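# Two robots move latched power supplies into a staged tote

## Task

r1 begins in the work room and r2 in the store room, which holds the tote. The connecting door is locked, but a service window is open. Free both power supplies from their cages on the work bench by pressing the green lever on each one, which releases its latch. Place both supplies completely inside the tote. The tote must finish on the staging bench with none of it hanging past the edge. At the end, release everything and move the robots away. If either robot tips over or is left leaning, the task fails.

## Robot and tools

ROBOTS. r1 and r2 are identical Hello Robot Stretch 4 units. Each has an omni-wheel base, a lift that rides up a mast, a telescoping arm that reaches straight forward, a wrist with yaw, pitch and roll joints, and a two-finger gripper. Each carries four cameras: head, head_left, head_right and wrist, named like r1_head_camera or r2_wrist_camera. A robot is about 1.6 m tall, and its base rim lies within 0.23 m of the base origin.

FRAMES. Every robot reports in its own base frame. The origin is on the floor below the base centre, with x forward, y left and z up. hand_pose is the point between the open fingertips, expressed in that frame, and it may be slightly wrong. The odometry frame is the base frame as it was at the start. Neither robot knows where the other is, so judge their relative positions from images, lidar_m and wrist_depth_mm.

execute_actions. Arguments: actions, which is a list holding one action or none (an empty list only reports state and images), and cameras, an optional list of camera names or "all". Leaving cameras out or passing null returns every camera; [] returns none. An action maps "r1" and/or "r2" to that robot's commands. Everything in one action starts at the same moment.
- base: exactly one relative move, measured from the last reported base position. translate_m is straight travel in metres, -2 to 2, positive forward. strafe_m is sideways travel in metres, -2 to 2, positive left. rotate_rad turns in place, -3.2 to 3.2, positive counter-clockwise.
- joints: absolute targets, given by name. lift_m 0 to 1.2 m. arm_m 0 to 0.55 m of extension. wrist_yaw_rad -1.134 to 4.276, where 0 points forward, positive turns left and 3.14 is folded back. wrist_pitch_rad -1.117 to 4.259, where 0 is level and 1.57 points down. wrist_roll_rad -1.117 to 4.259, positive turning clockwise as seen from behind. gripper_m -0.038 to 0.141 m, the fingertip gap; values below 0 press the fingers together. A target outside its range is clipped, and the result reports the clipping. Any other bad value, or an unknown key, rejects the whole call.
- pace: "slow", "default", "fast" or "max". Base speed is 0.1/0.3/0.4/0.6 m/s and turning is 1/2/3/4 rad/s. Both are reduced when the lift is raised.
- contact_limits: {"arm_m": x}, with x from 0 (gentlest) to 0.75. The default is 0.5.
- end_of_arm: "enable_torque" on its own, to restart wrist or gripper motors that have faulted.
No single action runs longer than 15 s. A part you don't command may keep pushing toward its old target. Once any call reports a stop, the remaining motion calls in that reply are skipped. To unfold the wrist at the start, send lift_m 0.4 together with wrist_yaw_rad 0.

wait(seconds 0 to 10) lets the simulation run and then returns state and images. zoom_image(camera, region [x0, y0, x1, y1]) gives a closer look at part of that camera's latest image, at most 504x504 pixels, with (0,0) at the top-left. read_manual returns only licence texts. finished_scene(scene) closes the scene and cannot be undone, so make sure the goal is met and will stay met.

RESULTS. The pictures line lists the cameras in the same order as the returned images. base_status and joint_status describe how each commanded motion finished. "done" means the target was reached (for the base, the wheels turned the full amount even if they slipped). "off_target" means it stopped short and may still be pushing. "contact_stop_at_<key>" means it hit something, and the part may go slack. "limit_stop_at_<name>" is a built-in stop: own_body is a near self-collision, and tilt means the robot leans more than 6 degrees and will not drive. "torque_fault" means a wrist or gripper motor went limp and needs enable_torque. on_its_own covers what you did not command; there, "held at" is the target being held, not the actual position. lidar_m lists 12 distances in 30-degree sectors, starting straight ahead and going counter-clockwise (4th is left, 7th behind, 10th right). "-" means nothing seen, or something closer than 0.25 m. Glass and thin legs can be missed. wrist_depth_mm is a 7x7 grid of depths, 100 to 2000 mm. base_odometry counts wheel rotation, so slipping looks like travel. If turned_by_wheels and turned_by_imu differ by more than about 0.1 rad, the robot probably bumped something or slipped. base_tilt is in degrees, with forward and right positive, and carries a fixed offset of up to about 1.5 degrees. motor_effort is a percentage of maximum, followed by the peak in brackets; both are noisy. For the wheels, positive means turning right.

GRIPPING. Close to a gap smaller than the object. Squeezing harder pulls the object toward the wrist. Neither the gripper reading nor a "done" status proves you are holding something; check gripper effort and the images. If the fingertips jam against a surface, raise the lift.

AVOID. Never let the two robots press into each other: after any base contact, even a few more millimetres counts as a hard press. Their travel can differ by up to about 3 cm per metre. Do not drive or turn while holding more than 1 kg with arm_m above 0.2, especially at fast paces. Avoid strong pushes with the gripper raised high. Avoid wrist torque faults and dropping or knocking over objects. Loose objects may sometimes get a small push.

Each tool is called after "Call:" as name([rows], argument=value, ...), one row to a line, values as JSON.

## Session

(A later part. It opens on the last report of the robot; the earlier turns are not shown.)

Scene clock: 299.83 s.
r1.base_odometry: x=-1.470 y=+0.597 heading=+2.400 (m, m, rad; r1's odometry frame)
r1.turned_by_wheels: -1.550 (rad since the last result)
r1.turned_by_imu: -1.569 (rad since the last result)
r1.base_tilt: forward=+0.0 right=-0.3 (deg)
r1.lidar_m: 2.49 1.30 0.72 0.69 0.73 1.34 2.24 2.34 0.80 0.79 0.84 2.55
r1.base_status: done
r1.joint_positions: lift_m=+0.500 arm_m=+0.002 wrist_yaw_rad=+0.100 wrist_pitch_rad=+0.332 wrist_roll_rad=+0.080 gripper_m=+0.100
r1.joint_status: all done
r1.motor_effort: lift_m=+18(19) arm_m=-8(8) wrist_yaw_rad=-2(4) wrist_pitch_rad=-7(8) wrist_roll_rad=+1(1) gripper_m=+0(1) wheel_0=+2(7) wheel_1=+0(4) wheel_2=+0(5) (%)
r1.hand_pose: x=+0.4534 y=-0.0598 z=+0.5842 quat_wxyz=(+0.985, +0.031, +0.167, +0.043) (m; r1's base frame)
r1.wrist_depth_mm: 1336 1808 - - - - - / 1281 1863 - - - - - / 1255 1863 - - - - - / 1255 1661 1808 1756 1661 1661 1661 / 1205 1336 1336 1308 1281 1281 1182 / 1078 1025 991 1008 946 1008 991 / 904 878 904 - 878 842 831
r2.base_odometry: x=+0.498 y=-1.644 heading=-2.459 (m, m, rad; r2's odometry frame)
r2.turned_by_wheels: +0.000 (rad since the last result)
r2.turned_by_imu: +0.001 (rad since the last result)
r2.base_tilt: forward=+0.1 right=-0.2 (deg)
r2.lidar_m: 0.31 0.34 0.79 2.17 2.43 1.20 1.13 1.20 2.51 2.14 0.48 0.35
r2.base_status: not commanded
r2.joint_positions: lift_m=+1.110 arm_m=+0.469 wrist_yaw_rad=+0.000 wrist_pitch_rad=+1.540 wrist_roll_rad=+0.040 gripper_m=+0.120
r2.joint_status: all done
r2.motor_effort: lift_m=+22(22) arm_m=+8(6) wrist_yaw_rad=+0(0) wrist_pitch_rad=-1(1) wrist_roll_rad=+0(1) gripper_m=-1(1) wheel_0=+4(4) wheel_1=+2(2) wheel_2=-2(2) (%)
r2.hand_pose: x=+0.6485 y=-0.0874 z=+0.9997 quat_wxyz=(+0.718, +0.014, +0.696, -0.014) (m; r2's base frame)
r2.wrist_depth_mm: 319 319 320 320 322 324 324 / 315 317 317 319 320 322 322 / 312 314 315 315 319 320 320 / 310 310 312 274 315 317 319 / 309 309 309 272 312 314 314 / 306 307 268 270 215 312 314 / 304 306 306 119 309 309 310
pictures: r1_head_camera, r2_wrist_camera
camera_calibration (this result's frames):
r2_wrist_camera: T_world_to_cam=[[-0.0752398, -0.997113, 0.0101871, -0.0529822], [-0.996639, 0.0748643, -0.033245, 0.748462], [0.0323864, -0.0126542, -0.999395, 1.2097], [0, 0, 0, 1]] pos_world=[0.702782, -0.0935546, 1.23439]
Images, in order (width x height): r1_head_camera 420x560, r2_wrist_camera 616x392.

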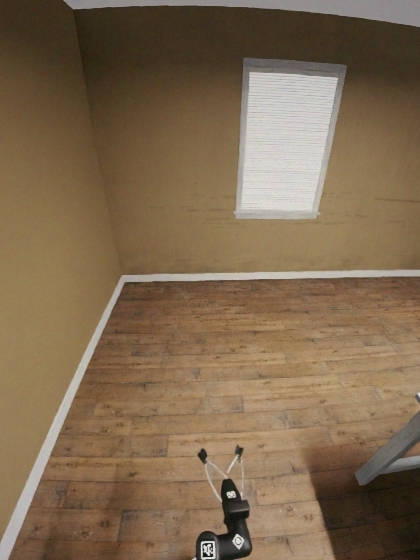

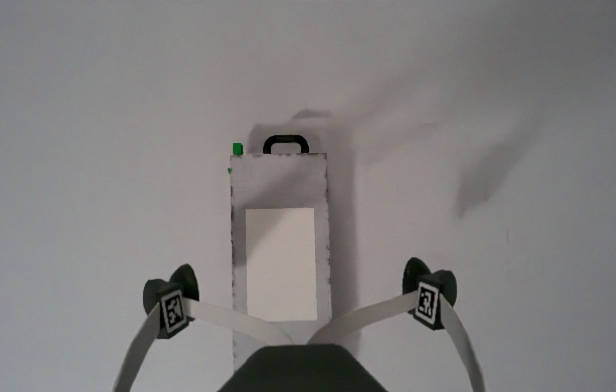

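Call:
execute_actions([
  {"r1":{"base":{"translate_m":-0.71},"pace":"max"},"r2":{"base":{"strafe_m":0.012},"joints":{"lift_m":1.057}}},
], cameras=["r2_wrist_camera"])

Scene clock: 302.97 s.
r1.base_odometry: x=-0.946 y=+0.117 heading=+2.400 (m, m, rad; r1's odometry frame)
r1.turned_by_wheels: +0.000 (rad since the last result)
r1.turned_by_imu: +0.000 (rad since the last result)
r1.base_tilt: forward=+0.0 right=-0.4 (deg)
r1.lidar_m: 3.21 1.00 0.76 0.91 0.97 1.30 1.53 1.60 2.22 1.76 0.93 1.16
r1.base_status: done
r1.joint_positions: lift_m=+0.500 arm_m=+0.002 wrist_yaw_rad=+0.100 wrist_pitch_rad=+0.332 wrist_roll_rad=+0.080 gripper_m=+0.100
r1.joint_status: not commanded
r1.motor_effort: lift_m=+19(18) arm_m=-8(8) wrist_yaw_rad=-2(1) wrist_pitch_rad=-7(8) wrist_roll_rad=-1(1) gripper_m=+0(1) wheel_0=+1(6) wheel_1=+2(9) wheel_2=+0(10) (%)
r1.hand_pose: x=+0.4533 y=-0.0598 z=+0.5842 quat_wxyz=(+0.985, +0.031, +0.167, +0.043) (m; r1's base frame)
r1.wrist_depth_mm: 1336 1921 - - - - - / 1308 1808 - - - - - / 1281 1808 - - - - - / 1308 1708 1756 1756 1661 1708 1661 / 1229 1366 1336 1308 1281 1281 1229 / 1060 1025 976 1008 946 991 976 / 891 878 904 - 878 820 820
r2.base_odometry: x=+0.506 y=-1.653 heading=-2.459 (m, m, rad; r2's odometry frame)
r2.turned_by_wheels: +0.000 (rad since the last result)
r2.turned_by_imu: +0.001 (rad since the last result)
r2.base_tilt: forward=+0.1 right=-0.2 (deg)
r2.lidar_m: 0.32 0.35 0.81 2.15 2.40 3.30 1.14 1.25 2.53 2.09 0.49 0.35
r2.base_status: done
r2.joint_positions: lift_m=+1.057 arm_m=+0.469 wrist_yaw_rad=+0.000 wrist_pitch_rad=+1.540 wrist_roll_rad=+0.040 gripper_m=+0.120
r2.joint_status: all done
r2.motor_effort: lift_m=+16(19) arm_m=+8(7) wrist_yaw_rad=+0(1) wrist_pitch_rad=+0(1) wrist_roll_rad=+0(2) gripper_m=+0(1) wheel_0=-2(9) wheel_1=+4(9) wheel_2=+0(1) (%)
r2.hand_pose: x=+0.6485 y=-0.0874 z=+0.9471 quat_wxyz=(+0.718, +0.014, +0.696, -0.014) (m; r2's base frame)
r2.wrist_depth_mm: 265 264 267 266 268 268 270 / 262 263 264 265 267 268 267 / 260 260 262 224 264 265 266 / 258 259 259 221 260 263 264 / 256 257 258 219 260 262 263 / 255 254 218 218 215 259 260 / 253 253 255 119 256 258 258
pictures: r2_wrist_camera
camera_calibration (this result's frames):
r2_wrist_camera: T_world_to_cam=[[-0.0752398, -0.997113, 0.0101871, -0.0524464], [-0.996639, 0.0748644, -0.0332449, 0.746716], [0.0323863, -0.0126542, -0.999395, 1.15716], [0, 0, 0, 1]] pos_world=[0.702784, -0.0935546, 1.18182]
Images, in order (width x height): r2_wrist_camera 616x392.

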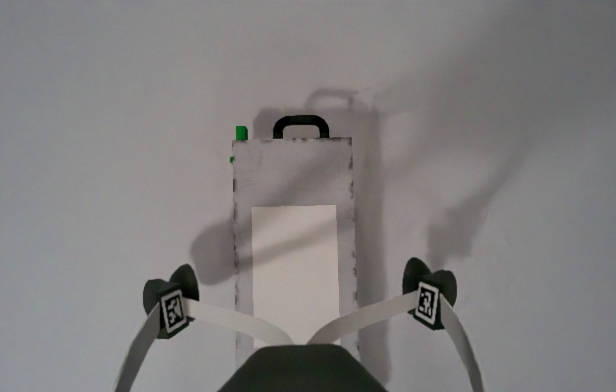

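Call:
execute_actions([
  {"r1":{"base":{"strafe_m":-0.98},"joints":{"lift_m":0.74},"pace":"max"},"r2":{"joints":{"gripper_m":0.01}}},
], cameras=["r1_head_camera","r1_wrist_camera","r2_wrist_camera"])

Scene clock: 306.40 s.
r1.base_odometry: x=-0.285 y=+0.840 heading=+2.401 (m, m, rad; r1's odometry frame)
r1.turned_by_wheels: +0.000 (rad since the last result)
r1.turned_by_imu: +0.004 (rad since the last result)
r1.base_tilt: forward=+0.0 right=-0.4 (deg)
r1.lidar_m: 0.42 0.46 1.76 1.72 1.93 1.61 1.52 1.61 2.26 2.40 0.64 0.49
r1.base_status: done
r1.joint_positions: lift_m=+0.740 arm_m=+0.002 wrist_yaw_rad=+0.100 wrist_pitch_rad=+0.332 wrist_roll_rad=+0.080 gripper_m=+0.100
r1.joint_status: all done
r1.motor_effort: lift_m=+20(25) arm_m=-8(8) wrist_yaw_rad=-1(2) wrist_pitch_rad=-7(8) wrist_roll_rad=-1(2) gripper_m=-1(0) wheel_0=+1(9) wheel_1=+1(10) wheel_2=+1(2) (%)
r1.hand_pose: x=+0.4534 y=-0.0598 z=+0.8241 quat_wxyz=(+0.985, +0.031, +0.167, +0.043) (m; r1's base frame)
r1.wrist_depth_mm: - - - - - - - / - - - - - - - / - - 668 597 691 683 661 / - 559 480 466 455 445 439 / 1756 355 351 347 338 334 327 / 282 268 255 266 249 265 262 / 715 265 259 - 249 246 298
r2.base_odometry: x=+0.506 y=-1.653 heading=-2.459 (m, m, rad; r2's odometry frame)
r2.turned_by_wheels: +0.000 (rad since the last result)
r2.turned_by_imu: +0.001 (rad since the last result)
r2.base_tilt: forward=+0.1 right=-0.2 (deg)
r2.lidar_m: 0.32 0.33 0.81 2.14 2.41 3.29 1.14 1.20 2.53 2.09 0.47 0.35
r2.base_status: not commanded
r2.joint_positions: lift_m=+1.057 arm_m=+0.469 wrist_yaw_rad=+0.000 wrist_pitch_rad=+1.540 wrist_roll_rad=+0.040 gripper_m=+0.010
r2.joint_status: all done
r2.motor_effort: lift_m=+20(20) arm_m=+8(7) wrist_yaw_rad=+0(0) wrist_pitch_rad=-1(0) wrist_roll_rad=+1(0) gripper_m=-24(23) wheel_0=-2(2) wheel_1=+4(4) wheel_2=+0(1) (%)
r2.hand_pose: x=+0.6484 y=-0.0874 z=+0.9469 quat_wxyz=(+0.718, +0.014, +0.696, -0.014) (m; r2's base frame)
r2.wrist_depth_mm: 260 264 264 265 266 266 267 / 259 260 262 263 264 265 265 / 258 259 259 212 260 263 264 / 256 258 257 211 259 262 262 / 254 256 256 210 257 259 260 / 253 253 198 208 187 257 258 / 251 252 253 156 255 255 255
pictures: r1_head_camera, r1_wrist_camera, r2_wrist_camera
camera_calibration (this result's frames):
r1_wrist_camera: T_world_to_cam=[[0.0429182, -0.997154, -0.0619852, -0.0359562], [-0.369335, 0.0418121, -0.928355, 0.980941], [0.928305, 0.0627367, -0.366489, 0.113308], [0, 0, 0, 1]] pos_world=[0.258655, -0.0839777, 0.949959]
r2_wrist_camera: T_world_to_cam=[[-0.0752381, -0.997113, 0.0101968, -0.0524557], [-0.996644, 0.074864, -0.033116, 0.746568], [0.032257, -0.0126542, -0.999399, 1.15699], [0, 0, 0, 1]] pos_world=[0.702794, -0.0935545, 1.18155]
Images, in order (width x height): r1_head_camera 420x560, r1_wrist_camera 616x392, r2_wrist_camera 616x392.

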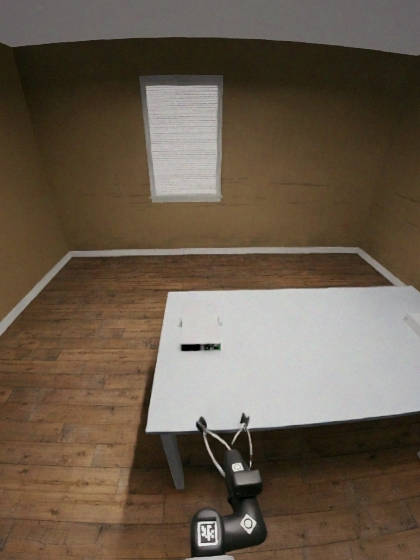

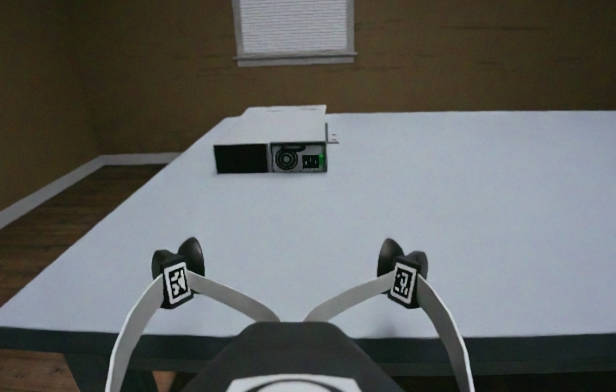

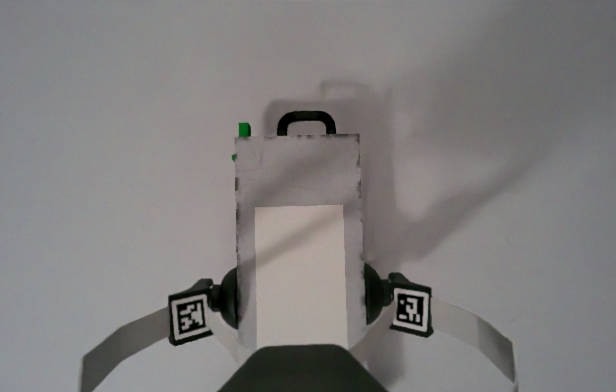

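Call:
execute_actions([
  {"r1":{"base":{"strafe_m":0.028},"joints":{"lift_m":0.7215,"arm_m":0.2,"gripper_m":0.06}},"r2":{"joints":{"lift_m":1.10}}},
], cameras=["r1_wrist_camera","r2_head_left_camera"])

Scene clock: 308.27 s.
r1.base_odometry: x=-0.304 y=+0.819 heading=+2.401 (m, m, rad; r1's odometry frame)
r1.turned_by_wheels: +0.000 (rad since the last result)
r1.turned_by_imu: +0.000 (rad since the last result)
r1.base_tilt: forward=+0.0 right=-0.3 (deg)
r1.lidar_m: 0.42 0.43 1.69 1.68 1.94 1.62 1.53 1.62 2.21 2.42 0.63 0.47
r1.base_status: done
r1.joint_positions: lift_m=+0.722 arm_m=+0.198 wrist_yaw_rad=+0.100 wrist_pitch_rad=+0.332 wrist_roll_rad=+0.080 gripper_m=+0.060
r1.joint_status: all done
r1.motor_effort: lift_m=+17(19) arm_m=+9(8) wrist_yaw_rad=-1(1) wrist_pitch_rad=-6(6) wrist_roll_rad=+0(1) gripper_m=-4(1) wheel_0=+2(3) wheel_1=+0(5) wheel_2=+0(0) (%)
r1.hand_pose: x=+0.6494 y=-0.0597 z=+0.8059 quat_wxyz=(+0.985, +0.031, +0.167, +0.043) (m; r1's base frame)
r1.wrist_depth_mm: - - - - - - - / - - - - - - - / - - 591 462 615 597 591 / - - 394 347 404 399 392 / 1708 319 298 310 303 297 291 / 252 252 198 237 198 238 234 / 210 206 213 - 207 196 197
r2.base_odometry: x=+0.506 y=-1.653 heading=-2.459 (m, m, rad; r2's odometry frame)
r2.turned_by_wheels: +0.000 (rad since the last result)
r2.turned_by_imu: +0.000 (rad since the last result)
r2.base_tilt: forward=+0.1 right=-0.2 (deg)
r2.lidar_m: 0.32 0.33 0.77 2.15 2.40 3.29 1.14 1.19 2.52 2.11 0.48 0.35
r2.base_status: not commanded
r2.joint_positions: lift_m=+1.099 arm_m=+0.469 wrist_yaw_rad=+0.000 wrist_pitch_rad=+1.540 wrist_roll_rad=+0.040 gripper_m=+0.010
r2.joint_status: all done
r2.motor_effort: lift_m=+27(28) arm_m=+7(7) wrist_yaw_rad=+0(0) wrist_pitch_rad=-2(0) wrist_roll_rad=-1(1) gripper_m=-24(24) wheel_0=-2(2) wheel_1=+4(4) wheel_2=+0(0) (%)
r2.hand_pose: x=+0.6484 y=-0.0874 z=+0.9893 quat_wxyz=(+0.718, +0.014, +0.696, -0.014) (m; r2's base frame)
r2.wrist_depth_mm: 304 306 306 309 309 310 310 / 303 304 304 306 307 307 309 / 300 301 303 213 304 304 307 / 297 300 300 211 301 304 304 / 296 297 297 210 300 303 303 / 294 296 199 208 187 300 300 / 293 294 294 157 297 296 300
pictures: r1_wrist_camera, r2_head_left_camera
camera_calibration (this result's frames):
r1_wrist_camera: T_world_to_cam=[[0.0431585, -0.997143, -0.061989, -0.0455873], [-0.369284, 0.0417307, -0.928379, 1.03641], [0.928314, 0.062959, -0.366428, -0.0754406], [0, 0, 0, 1]] pos_world=[0.454731, -0.0839577, 0.931714]
Images, in order (width x height): r1_wrist_camera 616x392, r2_head_left_camera 420x672.

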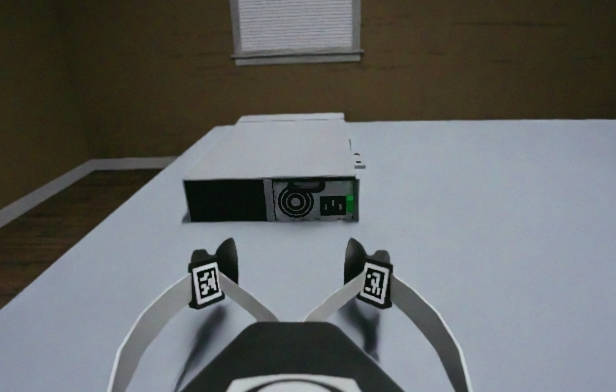

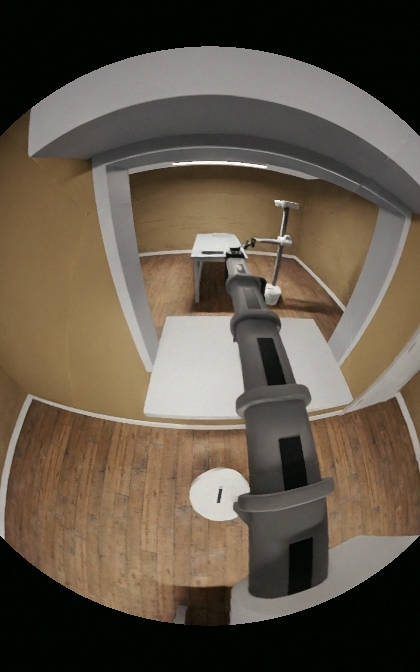

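Call:
execute_actions([
  {"r1":{"joints":{"arm_m":0.28,"gripper_m":0.045}},"r2":{"base":{"translate_m":-0.3},"joints":{"arm_m":0.06},"pace":"fast"}},
], cameras=["r1_wrist_camera"])

Scene clock: 310.73 s.
r1.base_odometry: x=-0.304 y=+0.819 heading=+2.401 (m, m, rad; r1's odometry frame)
r1.turned_by_wheels: +0.000 (rad since the last result)
r1.turned_by_imu: +0.000 (rad since the last result)
r1.base_tilt: forward=+0.0 right=-0.4 (deg)
r1.lidar_m: 0.43 0.46 1.70 1.68 1.90 1.59 1.53 1.62 2.24 2.41 0.63 0.44
r1.base_status: not commanded
r1.joint_positions: lift_m=+0.722 arm_m=+0.278 wrist_yaw_rad=+0.100 wrist_pitch_rad=+0.332 wrist_roll_rad=+0.080 gripper_m=+0.045
r1.joint_status: all done
r1.motor_effort: lift_m=+17(17) arm_m=+9(6) wrist_yaw_rad=-3(2) wrist_pitch_rad=-7(7) wrist_roll_rad=+2(0) gripper_m=-1(4) wheel_0=+1(2) wheel_1=+0(0) wheel_2=+0(0) (%)
r1.hand_pose: x=+0.7295 y=-0.0597 z=+0.8059 quat_wxyz=(+0.985, +0.031, +0.167, +0.043) (m; r1's base frame)
r1.wrist_depth_mm: - - - - - - - / - - - - - - - / - - 591 459 615 597 591 / - - 309 300 404 397 389 / 1756 314 281 277 290 298 291 / 251 250 198 234 197 237 234 / 210 206 212 - 203 195 197
r2.base_odometry: x=+0.738 y=-1.464 heading=-2.460 (m, m, rad; r2's odometry frame)
r2.turned_by_wheels: +0.000 (rad since the last result)
r2.turned_by_imu: +0.000 (rad since the last result)
r2.base_tilt: forward=+0.1 right=-0.2 (deg)
r2.lidar_m: 0.61 0.64 1.22 2.30 2.41 0.89 0.84 0.93 2.53 2.41 1.23 0.65
r2.base_status: done
r2.joint_positions: lift_m=+1.099 arm_m=+0.061 wrist_yaw_rad=+0.000 wrist_pitch_rad=+1.541 wrist_roll_rad=+0.040 gripper_m=+0.010
r2.joint_status: all done
r2.motor_effort: lift_m=+26(27) arm_m=-7(8) wrist_yaw_rad=+1(2) wrist_pitch_rad=-2(6) wrist_roll_rad=+0(3) gripper_m=-24(24) wheel_0=-5(9) wheel_1=-3(7) wheel_2=+2(13) (%)
r2.hand_pose: x=+0.2408 y=-0.0874 z=+0.9893 quat_wxyz=(+0.718, +0.014, +0.696, -0.014) (m; r2's base frame)
r2.wrist_depth_mm: 1078 1098 1138 1160 1205 1205 1255 / 1229 1229 1229 1255 1255 1229 1255 / 1229 1229 1255 212 1255 1255 1255 / 1205 1205 1205 211 1229 1229 1229 / 1182 1205 1229 209 1229 1229 1255 / 1205 1205 200 208 186 1205 1229 / 1182 1182 1205 157 1205 1205 1229
pictures: r1_wrist_camera
camera_calibration (this result's frames):
r1_wrist_camera: T_world_to_cam=[[0.0431443, -0.997144, -0.0619891, -0.0490344], [-0.369283, 0.0417361, -0.928379, 1.06596], [0.928315, 0.0629458, -0.366428, -0.149726], [0, 0, 0, 1]] pos_world=[0.534751, -0.0839589, 0.931714]
Images, in order (width x height): r1_wrist_camera 616x392.

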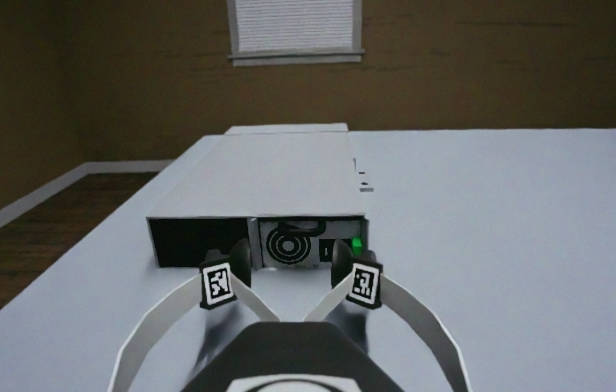

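Call:
zoom_image(camera="r1_wrist_camera", region=[190, 190, 410, 330])

Region (190, 190, 410, 330) of r1_wrist_camera's 616x392 image, scaled by 2.291; it fills the top 321 rows of this view, and the rest is white.

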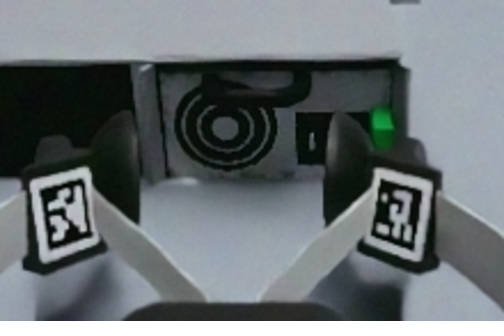

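Call:
execute_actions([
  {"r1":{"base":{"strafe_m":-0.003},"joints":{"arm_m":0.288,"gripper_m":0.04},"pace":"slow"},"r2":{"base":{"rotate_rad":1.56},"pace":"fast"}},
], cameras=["r1_wrist_camera","r2_head_left_camera"])

Call:
zoom_image(camera="r1_wrist_camera", region=[190, 190, 410, 330])

Scene clock: 313.70 s.
r1.base_odometry: x=-0.302 y=+0.822 heading=+2.401 (m, m, rad; r1's odometry frame)
r1.turned_by_wheels: +0.000 (rad since the last result)
r1.turned_by_imu: +0.000 (rad since the last result)
r1.base_tilt: forward=+0.0 right=-0.4 (deg)
r1.lidar_m: 0.45 0.45 1.74 1.68 1.91 1.61 1.52 1.61 2.23 2.42 0.62 0.46
r1.base_status: done
r1.joint_positions: lift_m=+0.722 arm_m=+0.286 wrist_yaw_rad=+0.100 wrist_pitch_rad=+0.332 wrist_roll_rad=+0.080 gripper_m=+0.040
r1.joint_status: all done
r1.motor_effort: lift_m=+17(17) arm_m=+9(9) wrist_yaw_rad=-2(3) wrist_pitch_rad=-6(6) wrist_roll_rad=+0(0) gripper_m=-3(5) wheel_0=+1(6) wheel_1=-1(5) wheel_2=+0(0) (%)
r1.hand_pose: x=+0.7374 y=-0.0597 z=+0.8059 quat_wxyz=(+0.985, +0.031, +0.167, +0.043) (m; r1's base frame)
r1.wrist_depth_mm: - - - - - - - / - - - - - - - / - - 549 459 615 597 597 / - 469 304 300 407 402 389 / 1708 303 285 267 300 297 293 / 251 250 197 236 196 236 232 / 208 205 213 - 203 196 196
r2.base_odometry: x=+0.738 y=-1.464 heading=-0.901 (m, m, rad; r2's odometry frame)
r2.turned_by_wheels: +1.559 (rad since the last result)
r2.turned_by_imu: +1.574 (rad since the last result)
r2.base_tilt: forward=+0.1 right=-0.2 (deg)
r2.lidar_m: 2.29 2.35 0.86 0.84 0.88 2.53 2.40 1.24 0.67 0.60 0.64 1.19
r2.base_status: done
r2.joint_positions: lift_m=+1.100 arm_m=+0.061 wrist_yaw_rad=+0.000 wrist_pitch_rad=+1.540 wrist_roll_rad=+0.040 gripper_m=+0.010
r2.joint_status: not commanded
r2.motor_effort: lift_m=+26(26) arm_m=-7(7) wrist_yaw_rad=+1(1) wrist_pitch_rad=-1(3) wrist_roll_rad=-1(1) gripper_m=-24(23) wheel_0=-4(8) wheel_1=-3(6) wheel_2=-3(7) (%)
r2.hand_pose: x=+0.2410 y=-0.0874 z=+0.9894 quat_wxyz=(+0.718, +0.014, +0.696, -0.014) (m; r2's base frame)
r2.wrist_depth_mm: 1255 1229 1255 1255 1255 1255 1008 / 1255 1205 1229 1255 1229 1255 1008 / 1229 1255 1229 213 1255 1229 1025 / 1205 1229 1229 211 1205 1229 1060 / 1205 1205 1205 209 1229 1229 1078 / 1205 1205 197 208 187 1205 1078 / 1182 1182 1205 156 1205 1229 1118
pictures: r1_wrist_camera, r2_head_left_camera
camera_calibration (this result's frames):
r1_wrist_camera: T_world_to_cam=[[0.0431335, -0.997144, -0.061989, -0.0493732], [-0.369283, 0.0417401, -0.928379, 1.0689], [0.928315, 0.0629357, -0.366428, -0.157121], [0, 0, 0, 1]] pos_world=[0.542715, -0.0839598, 0.931714]
Images, in order (width x height): r1_wrist_camera 616x392, r2_head_left_camera 420x672.

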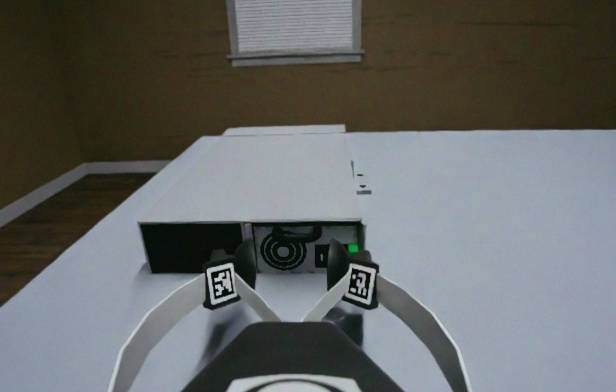

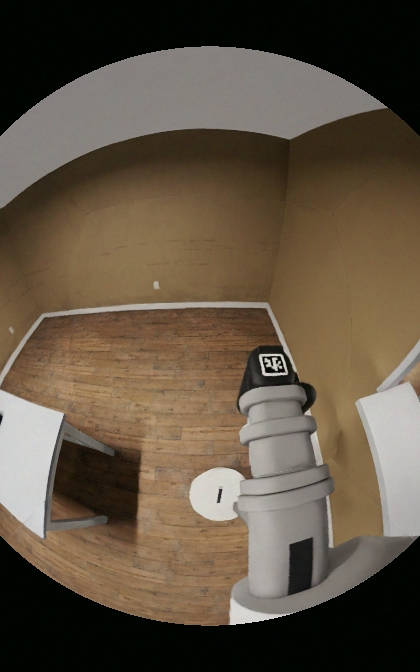

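Region (190, 190, 410, 330) of r1_wrist_camera's 616x392 image, scaled by 2.291; it fills the top 321 rows of this view, and the rest is white.

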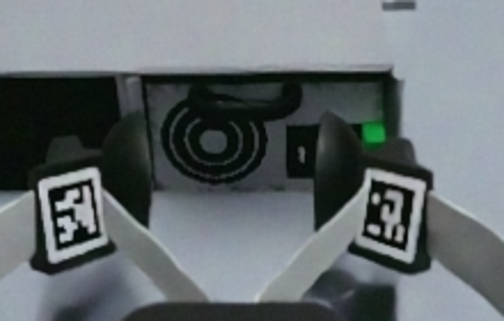

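Call:
execute_actions([
  {"r1":{"joints":{"arm_m":0.309},"pace":"slow"},"r2":{"base":{"translate_m":-0.76},"pace":"max"}},
], cameras=["r1_wrist_camera","r2_head_left_camera"])

Call:
zoom_image(camera="r1_wrist_camera", region=[190, 190, 410, 330])

Scene clock: 317.73 s.
r1.base_odometry: x=-0.302 y=+0.822 heading=+2.401 (m, m, rad; r1's odometry frame)
r1.turned_by_wheels: +0.000 (rad since the last result)
r1.turned_by_imu: +0.000 (rad since the last result)
r1.base_tilt: forward=+0.0 right=-0.3 (deg)
r1.lidar_m: 0.45 0.46 1.71 1.69 1.95 1.59 1.52 1.61 2.23 2.41 0.62 0.42
r1.base_status: not commanded
r1.joint_positions: lift_m=+0.722 arm_m=+0.307 wrist_yaw_rad=+0.100 wrist_pitch_rad=+0.332 wrist_roll_rad=+0.080 gripper_m=+0.040
r1.joint_status: all done
r1.motor_effort: lift_m=+17(17) arm_m=+9(10) wrist_yaw_rad=-1(1) wrist_pitch_rad=-5(6) wrist_roll_rad=-2(1) gripper_m=-2(4) wheel_0=+0(1) wheel_1=-1(1) wheel_2=+0(0) (%)
r1.hand_pose: x=+0.7583 y=-0.0598 z=+0.8059 quat_wxyz=(+0.985, +0.031, +0.167, +0.043) (m; r1's base frame)
r1.wrist_depth_mm: - - - - - - - / - - - - - - - / - - 661 455 621 603 585 / - 469 306 298 404 397 389 / 1808 294 252 248 300 298 293 / 252 250 198 236 195 237 233 / 208 205 212 - 204 196 196
r2.base_odometry: x=+0.266 y=-0.869 heading=-0.901 (m, m, rad; r2's odometry frame)
r2.turned_by_wheels: +0.000 (rad since the last result)
r2.turned_by_imu: -0.001 (rad since the last result)
r2.base_tilt: forward=+0.1 right=-0.2 (deg)
r2.lidar_m: 3.07 1.25 0.88 1.14 2.46 1.71 1.64 1.26 0.92 0.75 0.66 0.91
r2.base_status: done
r2.joint_positions: lift_m=+1.100 arm_m=+0.061 wrist_yaw_rad=+0.000 wrist_pitch_rad=+1.541 wrist_roll_rad=+0.040 gripper_m=+0.010
r2.joint_status: not commanded
r2.motor_effort: lift_m=+25(25) arm_m=-7(7) wrist_yaw_rad=+0(1) wrist_pitch_rad=-2(3) wrist_roll_rad=-1(2) gripper_m=-23(23) wheel_0=-5(9) wheel_1=-3(7) wheel_2=+1(13) (%)
r2.hand_pose: x=+0.2408 y=-0.0874 z=+0.9894 quat_wxyz=(+0.718, +0.014, +0.696, -0.014) (m; r2's base frame)
r2.wrist_depth_mm: 1229 1255 1229 1229 1255 1255 1060 / 1229 1229 1255 1255 1255 1255 1042 / 1229 1229 1255 213 1229 1229 1078 / 1205 1229 1229 211 1229 1255 1078 / 1205 1229 1205 209 1229 1205 1098 / 1205 1205 199 208 187 1229 1118 / 1182 1182 1182 157 1182 1205 1118
pictures: r1_wrist_camera, r2_head_left_camera
camera_calibration (this result's frames):
r1_wrist_camera: T_world_to_cam=[[0.0427189, -0.997162, -0.0619897, -0.0500767], [-0.369266, 0.0418942, -0.928379, 1.07662], [0.928342, 0.06255, -0.366428, -0.176553], [0, 0, 0, 1]] pos_world=[0.5636, -0.0839953, 0.931714]
Images, in order (width x height): r1_wrist_camera 616x392, r2_head_left_camera 420x672.

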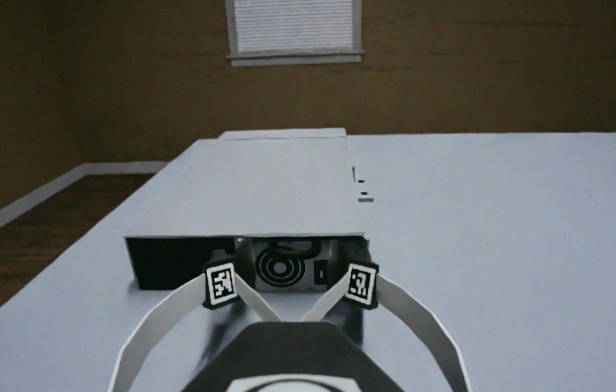

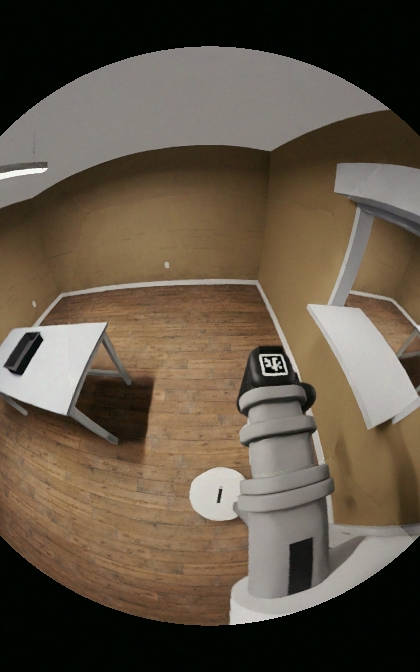

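Region (190, 190, 410, 330) of r1_wrist_camera's 616x392 image, scaled by 2.291; it fills the top 321 rows of this view, and the rest is white.

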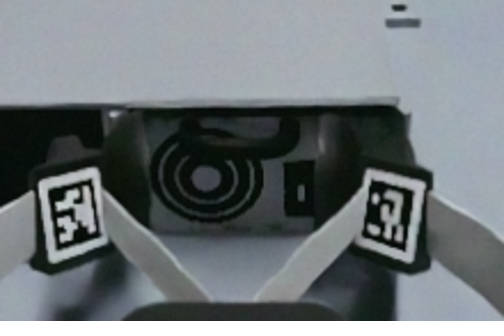

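Call:
execute_actions([
  {"r1":{"joints":{"arm_m":0.312},"pace":"slow"},"r2":{"base":{"strafe_m":0.25},"pace":"max"}},
], cameras=[])

Call:
execute_actions([
  {"r1":{"joints":{"arm_m":0.314,"gripper_m":0.012,"lift_m":0.7205},"pace":"slow"},"r2":{"base":{"strafe_m":0.5},"pace":"max"}},
], cameras=["r1_wrist_camera"])

Call:
zoom_image(camera="r1_wrist_camera", region=[190, 190, 410, 330])

Scene clock: 320.17 s.
r1.base_odometry: x=-0.302 y=+0.822 heading=+2.401 (m, m, rad; r1's odometry frame)
r1.turned_by_wheels: +0.000 (rad since the last result)
r1.turned_by_imu: +0.000 (rad since the last result)
r1.base_tilt: forward=-0.1 right=-0.3 (deg)
r1.lidar_m: 0.43 0.42 1.71 1.71 1.95 1.61 1.55 1.59 2.21 2.40 0.62 0.46
r1.base_status: not commanded
r1.joint_positions: lift_m=+0.722 arm_m=+0.310 wrist_yaw_rad=+0.095 wrist_pitch_rad=+0.334 wrist_roll_rad=+0.080 gripper_m=+0.040
r1.joint_status: all done
r1.motor_effort: lift_m=+17(17) arm_m=+13(13) wrist_yaw_rad=+13(14) wrist_pitch_rad=-12(13) wrist_roll_rad=-2(1) gripper_m=-2(2) wheel_0=+0(1) wheel_1=+0(1) wheel_2=-3(3) (%)
r1.hand_pose: x=+0.7601 y=-0.0613 z=+0.8054 quat_wxyz=(+0.985, +0.032, +0.168, +0.040) (m; r1's base frame)
r1.wrist_depth_mm: - - - - - - - / - - - - - - - / - - 597 459 615 591 580 / - 466 304 297 402 397 389 / 1756 297 253 247 303 297 291 / 251 250 197 234 194 237 234 / 209 206 212 - 202 195 196
r2.base_odometry: x=+0.462 y=-0.714 heading=-0.901 (m, m, rad; r2's odometry frame)
r2.turned_by_wheels: +0.000 (rad since the last result)
r2.turned_by_imu: +0.001 (rad since the last result)
r2.base_tilt: forward=+0.2 right=-0.2 (deg)
r2.lidar_m: 3.07 0.84 0.65 1.14 2.48 1.69 1.64 1.65 1.19 0.92 0.94 1.22
r2.base_status: done
r2.joint_positions: lift_m=+1.100 arm_m=+0.061 wrist_yaw_rad=+0.000 wrist_pitch_rad=+1.541 wrist_roll_rad=+0.040 gripper_m=+0.010
r2.joint_status: not commanded
r2.motor_effort: lift_m=+25(26) arm_m=-7(7) wrist_yaw_rad=+0(0) wrist_pitch_rad=-2(3) wrist_roll_rad=-1(1) gripper_m=-24(24) wheel_0=+0(11) wheel_1=+0(10) wheel_2=+0(1) (%)
r2.hand_pose: x=+0.2409 y=-0.0874 z=+0.9894 quat_wxyz=(+0.718, +0.014, +0.696, -0.014) (m; r2's base frame)
r2.wrist_depth_mm: 1229 1255 1255 1255 1255 1255 1281 / 1205 1255 1255 1229 1255 1255 1255 / 1229 1205 1205 213 1229 1255 1255 / 1205 1205 1205 211 1205 1229 1229 / 1205 1229 1182 209 1255 1229 1229 / 1205 1205 198 208 186 1229 1205 / 1182 1205 1182 156 1205 1205 1205
pictures: none
No camera images: the call's "cameras" was empty. Leave "cameras" out to get every camera's image.

Scene clock: 323.00 s.
r1.base_odometry: x=-0.302 y=+0.822 heading=+2.401 (m, m, rad; r1's odometry frame)
r1.turned_by_wheels: +0.000 (rad since the last result)
r1.turned_by_imu: +0.000 (rad since the last result)
r1.base_tilt: forward=-0.1 right=-0.4 (deg)
r1.lidar_m: 0.45 0.45 1.73 1.68 1.95 1.62 1.54 1.63 2.25 2.42 0.62 0.45
r1.base_status: not commanded
r1.joint_positions: lift_m=+0.721 arm_m=+0.312 wrist_yaw_rad=+0.098 wrist_pitch_rad=+0.334 wrist_roll_rad=+0.080 gripper_m=+0.012
r1.joint_status: all done
r1.motor_effort: lift_m=+16(16) arm_m=+10(16) wrist_yaw_rad=+7(25) wrist_pitch_rad=-10(12) wrist_roll_rad=-1(1) gripper_m=-14(15) wheel_0=+1(1) wheel_1=+0(0) wheel_2=-4(7) (%)
r1.hand_pose: x=+0.7629 y=-0.0605 z=+0.8045 quat_wxyz=(+0.984, +0.031, +0.168, +0.041) (m; r1's base frame)
r1.wrist_depth_mm: - - - - - - - / - - - - - - - / - - 597 449 615 585 580 / - 459 301 296 399 392 387 / 1756 286 249 243 297 293 289 / 250 247 189 224 186 235 231 / 208 204 211 - 204 193 195
r2.base_odometry: x=+0.854 y=-0.403 heading=-0.901 (m, m, rad; r2's odometry frame)
r2.turned_by_wheels: +0.000 (rad since the last result)
r2.turned_by_imu: +0.001 (rad since the last result)
r2.base_tilt: forward=+0.1 right=-0.2 (deg)
r2.lidar_m: 0.44 0.31 0.40 1.12 2.51 1.76 1.65 1.74 1.70 1.41 1.44 2.25
r2.base_status: done
r2.joint_positions: lift_m=+1.100 arm_m=+0.061 wrist_yaw_rad=+0.000 wrist_pitch_rad=+1.541 wrist_roll_rad=+0.040 gripper_m=+0.010
r2.joint_status: not commanded
r2.motor_effort: lift_m=+26(26) arm_m=-7(7) wrist_yaw_rad=+0(0) wrist_pitch_rad=-1(2) wrist_roll_rad=+0(0) gripper_m=-23(23) wheel_0=-3(12) wheel_1=-1(9) wheel_2=+0(1) (%)
r2.hand_pose: x=+0.2409 y=-0.0874 z=+0.9894 quat_wxyz=(+0.718, +0.014, +0.696, -0.014) (m; r2's base frame)
r2.wrist_depth_mm: 462 462 1255 1255 1255 1255 1255 / 455 462 1255 1281 1255 1255 1255 / 455 459 1255 213 1255 1255 1281 / 449 455 854 211 1229 1205 1229 / 1229 1229 1205 209 1205 1229 1255 / 1205 1205 199 207 187 1229 1229 / 1182 1205 1205 156 1205 1205 1229
pictures: r1_wrist_camera
camera_calibration (this result's frames):
r1_wrist_camera: T_world_to_cam=[[0.0403411, -0.997251, -0.0621575, -0.0490403], [-0.370803, 0.0428241, -0.927724, 1.07773], [0.927835, 0.0604736, -0.368056, -0.179696], [0, 0, 0, 1]] pos_world=[0.568332, -0.0841916, 0.930652]
Images, in order (width x height): r1_wrist_camera 616x392.

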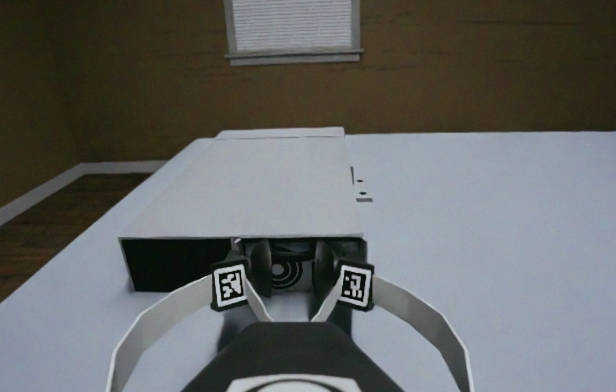

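Region (190, 190, 410, 330) of r1_wrist_camera's 616x392 image, scaled by 2.291; it fills the top 321 rows of this view, and the rest is white.

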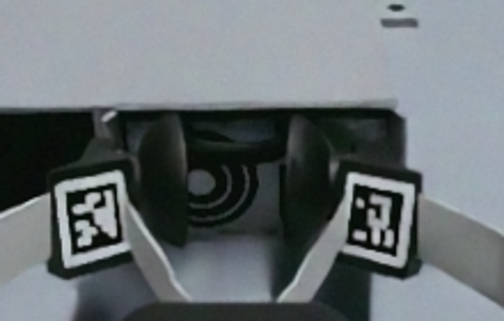

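Call:
execute_actions([
  {"r1":{"joints":{"arm_m":0.319,"gripper_m":-0.013,"lift_m":0.719},"pace":"slow"},"r2":{"base":{"strafe_m":0.42},"pace":"max"}},
], cameras=[])

Call:
execute_actions([
  {"r1":{"joints":{"arm_m":0.325,"gripper_m":-0.038,"lift_m":0.717},"pace":"slow"},"r2":{"base":{"strafe_m":0.40},"pace":"max"}},
], cameras=["r1_wrist_camera","r2_head_camera"])

Scene clock: 325.77 s.
r1.base_odometry: x=-0.302 y=+0.822 heading=+2.401 (m, m, rad; r1's odometry frame)
r1.turned_by_wheels: +0.000 (rad since the last result)
r1.turned_by_imu: +0.001 (rad since the last result)
r1.base_tilt: forward=+0.0 right=-0.4 (deg)
r1.lidar_m: 0.42 0.46 1.72 1.69 1.92 1.59 1.52 1.60 2.24 2.42 0.62 0.45
r1.base_status: not commanded
r1.joint_positions: lift_m=+0.719 arm_m=+0.317 wrist_yaw_rad=+0.099 wrist_pitch_rad=+0.335 wrist_roll_rad=+0.080 gripper_m=-0.012
r1.joint_status: all done
r1.motor_effort: lift_m=+17(18) arm_m=+10(18) wrist_yaw_rad=+2(17) wrist_pitch_rad=-14(16) wrist_roll_rad=+1(0) gripper_m=-23(24) wheel_0=+3(3) wheel_1=+1(2) wheel_2=-2(6) (%)
r1.hand_pose: x=+0.7680 y=-0.0601 z=+0.8028 quat_wxyz=(+0.984, +0.031, +0.168, +0.042) (m; r1's base frame)
r1.wrist_depth_mm: - - - - - - - / - - - - - - - / - - 585 439 597 580 574 / - 459 297 290 397 387 382 / 1661 281 244 237 282 290 283 / 245 226 185 229 185 230 229 / 205 200 208 - 202 190 195
r2.base_odometry: x=+1.184 y=-0.143 heading=-0.902 (m, m, rad; r2's odometry frame)
r2.turned_by_wheels: +0.000 (rad since the last result)
r2.turned_by_imu: +0.001 (rad since the last result)
r2.base_tilt: forward=+0.2 right=-0.2 (deg)
r2.lidar_m: 0.25 0.29 0.39 1.05 2.31 1.79 1.68 1.72 2.09 1.83 0.44 0.32
r2.base_status: done
r2.joint_positions: lift_m=+1.100 arm_m=+0.061 wrist_yaw_rad=+0.000 wrist_pitch_rad=+1.541 wrist_roll_rad=+0.040 gripper_m=+0.010
r2.joint_status: not commanded
r2.motor_effort: lift_m=+25(26) arm_m=-8(7) wrist_yaw_rad=+0(0) wrist_pitch_rad=-1(2) wrist_roll_rad=-3(2) gripper_m=-23(24) wheel_0=-3(12) wheel_1=-1(10) wheel_2=+0(0) (%)
r2.hand_pose: x=+0.2409 y=-0.0874 z=+0.9894 quat_wxyz=(+0.718, +0.014, +0.696, -0.014) (m; r2's base frame)
r2.wrist_depth_mm: 462 462 466 469 469 1281 1255 / 459 459 462 462 466 1255 1255 / 455 455 459 213 462 1229 1229 / 452 455 459 211 459 1255 1229 / 1182 1205 1205 209 1205 1229 1229 / 1229 1205 198 208 186 1205 1229 / 1205 1182 1205 156 1205 1205 1205
pictures: none
No camera images: the call's "cameras" was empty. Leave "cameras" out to get every camera's image.

Scene clock: 328.30 s.
r1.base_odometry: x=-0.302 y=+0.821 heading=+2.401 (m, m, rad; r1's odometry frame)
r1.turned_by_wheels: +0.000 (rad since the last result)
r1.turned_by_imu: +0.000 (rad since the last result)
r1.base_tilt: forward=-0.1 right=-0.3 (deg)
r1.lidar_m: 0.42 0.46 1.72 1.71 1.94 1.59 1.51 1.61 2.24 2.41 0.63 0.45
r1.base_status: not commanded
r1.joint_positions: lift_m=+0.717 arm_m=+0.323 wrist_yaw_rad=+0.098 wrist_pitch_rad=+0.336 wrist_roll_rad=+0.080 gripper_m=-0.037
r1.joint_status: all done
r1.motor_effort: lift_m=+16(17) arm_m=+12(17) wrist_yaw_rad=+5(15) wrist_pitch_rad=-16(18) wrist_roll_rad=-1(1) gripper_m=-28(29) wheel_0=+5(5) wheel_1=+3(3) wheel_2=-4(5) (%)
r1.hand_pose: x=+0.7734 y=-0.0603 z=+0.8005 quat_wxyz=(+0.984, +0.031, +0.169, +0.042) (m; r1's base frame)
r1.wrist_depth_mm: - - - - - - - / - - - - - - - / - - 488 433 591 574 564 / - 449 290 285 384 382 375 / 1708 272 234 232 279 286 281 / 242 221 184 228 182 226 224 / 202 198 204 - 200 189 192
r2.base_odometry: x=+1.498 y=+0.105 heading=-0.902 (m, m, rad; r2's odometry frame)
r2.turned_by_wheels: +0.000 (rad since the last result)
r2.turned_by_imu: +0.001 (rad since the last result)
r2.base_tilt: forward=+0.1 right=-0.1 (deg)
r2.lidar_m: 0.26 0.27 0.36 1.84 1.92 1.80 1.71 1.79 2.40 2.22 0.40 0.28
r2.base_status: done
r2.joint_positions: lift_m=+1.100 arm_m=+0.061 wrist_yaw_rad=+0.000 wrist_pitch_rad=+1.541 wrist_roll_rad=+0.040 gripper_m=+0.010
r2.joint_status: not commanded
r2.motor_effort: lift_m=+26(26) arm_m=-7(7) wrist_yaw_rad=+0(0) wrist_pitch_rad=-2(2) wrist_roll_rad=+0(0) gripper_m=-24(23) wheel_0=-2(14) wheel_1=+1(11) wheel_2=+0(2) (%)
r2.hand_pose: x=+0.2409 y=-0.0874 z=+0.9894 quat_wxyz=(+0.718, +0.014, +0.696, -0.014) (m; r2's base frame)
r2.wrist_depth_mm: 392 462 462 466 469 469 477 / 455 459 462 462 466 466 469 / 455 455 455 212 459 462 462 / 455 449 452 211 459 462 1229 / 1182 1229 1205 209 1205 1229 1229 / 1205 1182 199 208 187 1229 1229 / 1182 1182 1182 156 1205 1205 1205
pictures: r1_wrist_camera, r2_head_camera
camera_calibration (this result's frames):
r1_wrist_camera: T_world_to_cam=[[0.0407232, -0.997242, -0.0620485, -0.0499724], [-0.372586, 0.0424647, -0.927025, 1.07875], [0.927104, 0.0608699, -0.369829, -0.188934], [0, 0, 0, 1]] pos_world=[0.579123, -0.0841429, 0.927052]
Images, in order (width x height): r1_wrist_camera 616x392, r2_head_camera 420x560.

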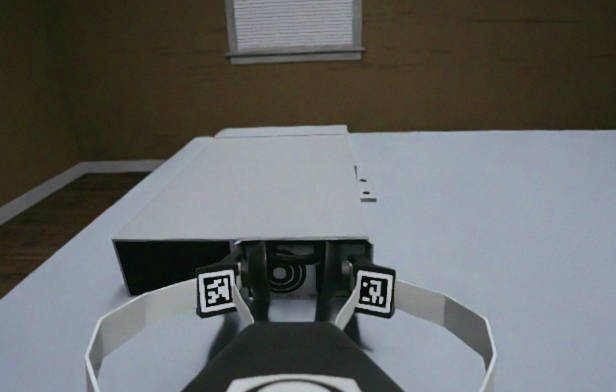

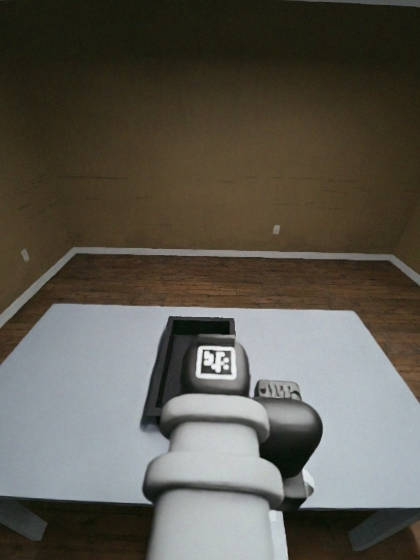

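Call:
execute_actions([
  {"r1":{"joints":{"arm_m":0.314},"pace":"slow"},"r2":{"base":{"rotate_rad":0.04},"joints":{"arm_m":0.3}}},
], cameras=[])

Call:
execute_actions([
  {"r1":{"joints":{"arm_m":0.309},"pace":"slow"},"r2":{"base":{"strafe_m":0.11},"joints":{"arm_m":0.5,"lift_m":1.06}}},
], cameras=["r1_wrist_camera","r2_wrist_camera"])

Scene clock: 330.30 s.
r1.base_odometry: x=-0.302 y=+0.822 heading=+2.401 (m, m, rad; r1's odometry frame)
r1.turned_by_wheels: +0.000 (rad since the last result)
r1.turned_by_imu: +0.000 (rad since the last result)
r1.base_tilt: forward=+0.0 right=-0.4 (deg)
r1.lidar_m: 0.45 0.44 1.74 1.68 1.96 1.61 1.53 1.61 2.25 2.40 0.61 0.46
r1.base_status: not commanded
r1.joint_positions: lift_m=+0.717 arm_m=+0.317 wrist_yaw_rad=+0.105 wrist_pitch_rad=+0.332 wrist_roll_rad=+0.080 gripper_m=-0.037
r1.joint_status: all done
r1.on_its_own: wrist_yaw_rad is at rest, and its effort (-14) is outside its rest range (-13 to +13)
r1.motor_effort: lift_m=+19(19) arm_m=-15(12) wrist_yaw_rad=-14(15) wrist_pitch_rad=-6(17) wrist_roll_rad=-1(1) gripper_m=-33(34) wheel_0=-2(5) wheel_1=-2(3) wheel_2=+6(6) (%)
r1.hand_pose: x=+0.7679 y=-0.0585 z=+0.8013 quat_wxyz=(+0.984, +0.031, +0.167, +0.045) (m; r1's base frame)
r1.wrist_depth_mm: - - - - - - - / - - - - - - - / - - 525 436 591 574 564 / - 452 291 285 382 382 382 / 1708 279 241 233 279 287 282 / 242 222 183 227 182 228 224 / 202 198 205 - 199 189 191
r2.base_odometry: x=+1.498 y=+0.105 heading=-0.863 (m, m, rad; r2's odometry frame)
r2.turned_by_wheels: +0.039 (rad since the last result)
r2.turned_by_imu: +0.040 (rad since the last result)
r2.base_tilt: forward=+0.1 right=-0.2 (deg)
r2.lidar_m: 0.26 0.29 0.40 1.86 1.94 1.79 1.70 1.81 2.49 2.24 0.38 0.29
r2.base_status: done
r2.joint_positions: lift_m=+1.100 arm_m=+0.299 wrist_yaw_rad=+0.000 wrist_pitch_rad=+1.540 wrist_roll_rad=+0.040 gripper_m=+0.010
r2.joint_status: all done
r2.motor_effort: lift_m=+25(26) arm_m=+7(9) wrist_yaw_rad=+0(1) wrist_pitch_rad=+0(5) wrist_roll_rad=-2(2) gripper_m=-25(23) wheel_0=-5(7) wheel_1=-4(4) wheel_2=-4(6) (%)
r2.hand_pose: x=+0.4784 y=-0.0874 z=+0.9894 quat_wxyz=(+0.718, +0.014, +0.696, -0.014) (m; r2's base frame)
r2.wrist_depth_mm: 413 459 462 466 466 469 469 / 404 455 455 459 462 466 466 / 402 452 452 213 462 462 462 / 397 449 449 211 455 455 459 / 394 442 397 209 452 455 455 / 442 442 198 208 187 455 452 / 439 439 442 156 449 449 452
pictures: none
No camera images: the call's "cameras" was empty. Leave "cameras" out to get every camera's image.

Scene clock: 332.00 s.
r1.base_odometry: x=-0.302 y=+0.822 heading=+2.400 (m, m, rad; r1's odometry frame)
r1.turned_by_wheels: -0.001 (rad since the last result)
r1.turned_by_imu: -0.001 (rad since the last result)
r1.base_tilt: forward=-0.1 right=-0.3 (deg)
r1.lidar_m: 0.41 0.46 1.72 1.68 1.91 1.62 1.55 1.62 2.25 2.43 0.62 0.45
r1.base_status: not commanded
r1.joint_positions: lift_m=+0.717 arm_m=+0.310 wrist_yaw_rad=+0.097 wrist_pitch_rad=+0.336 wrist_roll_rad=+0.080 gripper_m=-0.037
r1.joint_status: all done
r1.motor_effort: lift_m=+19(19) arm_m=-8(17) wrist_yaw_rad=+7(22) wrist_pitch_rad=-18(26) wrist_roll_rad=-2(3) gripper_m=-18(32) wheel_0=-2(2) wheel_1=-1(2) wheel_2=-3(6) (%)
r1.hand_pose: x=+0.7609 y=-0.0606 z=+0.8002 quat_wxyz=(+0.984, +0.031, +0.169, +0.041) (m; r1's base frame)
r1.wrist_depth_mm: - - - - - - - / - - - - - - - / - - 488 427 580 564 559 / - 413 287 282 387 377 368 / 931 278 248 230 289 283 279 / 240 239 183 200 179 228 223 / 200 197 204 - 197 187 191
r2.base_odometry: x=+1.581 y=+0.177 heading=-0.863 (m, m, rad; r2's odometry frame)
r2.turned_by_wheels: +0.000 (rad since the last result)
r2.turned_by_imu: +0.000 (rad since the last result)
r2.base_tilt: forward=+0.2 right=-0.3 (deg)
r2.lidar_m: 0.26 0.27 0.41 1.74 1.82 1.75 1.71 1.82 2.47 2.35 0.39 0.26
r2.base_status: done
r2.joint_positions: lift_m=+1.060 arm_m=+0.499 wrist_yaw_rad=+0.000 wrist_pitch_rad=+1.540 wrist_roll_rad=+0.040 gripper_m=+0.010
r2.joint_status: all done
r2.motor_effort: lift_m=+20(24) arm_m=+8(6) wrist_yaw_rad=-1(1) wrist_pitch_rad=-1(3) wrist_roll_rad=+0(1) gripper_m=-23(23) wheel_0=-3(12) wheel_1=+0(10) wheel_2=+0(0) (%)
r2.hand_pose: x=+0.6785 y=-0.0874 z=+0.9498 quat_wxyz=(+0.718, +0.014, +0.696, -0.014) (m; r2's base frame)
r2.wrist_depth_mm: 418 421 421 424 427 427 430 / 415 362 343 357 334 424 427 / 413 413 413 212 359 421 421 / 410 410 407 211 366 418 415 / 407 407 407 209 362 415 415 / 404 404 199 208 187 413 413 / 399 315 397 156 382 407 410
pictures: r1_wrist_camera, r2_wrist_camera
camera_calibration (this result's frames):
r1_wrist_camera: T_world_to_cam=[[0.0398356, -0.997276, -0.0620723, -0.049034], [-0.372794, 0.0428026, -0.926927, 1.07382], [0.927059, 0.0600648, -0.370073, -0.177227], [0, 0, 0, 1]] pos_world=[0.566567, -0.0842178, 0.926724]
r2_wrist_camera: T_world_to_cam=[[-0.075352, -0.997105, 0.0101885, -0.0501406], [-0.996635, 0.074978, -0.0331241, 0.776587], [0.0322643, -0.0126502, -0.999399, 1.15896], [0, 0, 0, 1]] pos_world=[0.732803, -0.0935613, 1.1845]
Images, in order (width x height): r1_wrist_camera 616x392, r2_wrist_camera 616x392.

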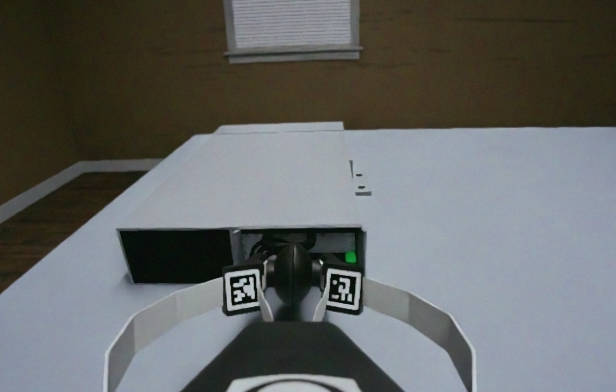

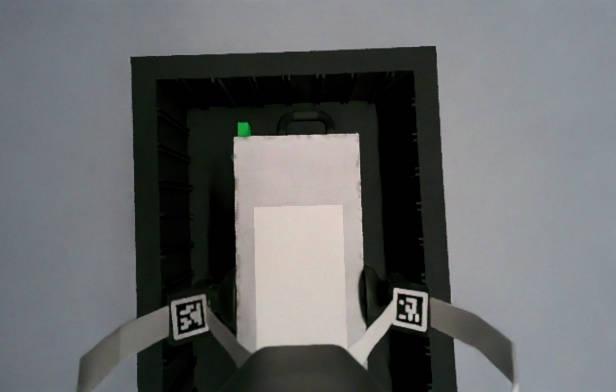

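Call:
zoom_image(camera="r1_wrist_camera", region=[190, 190, 410, 330])

Region (190, 190, 410, 330) of r1_wrist_camera's 616x392 image, scaled by 2.291; it fills the top 321 rows of this view, and the rest is white.

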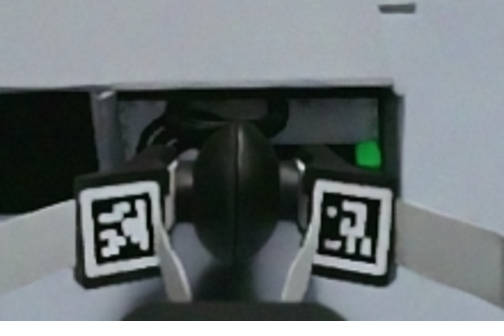

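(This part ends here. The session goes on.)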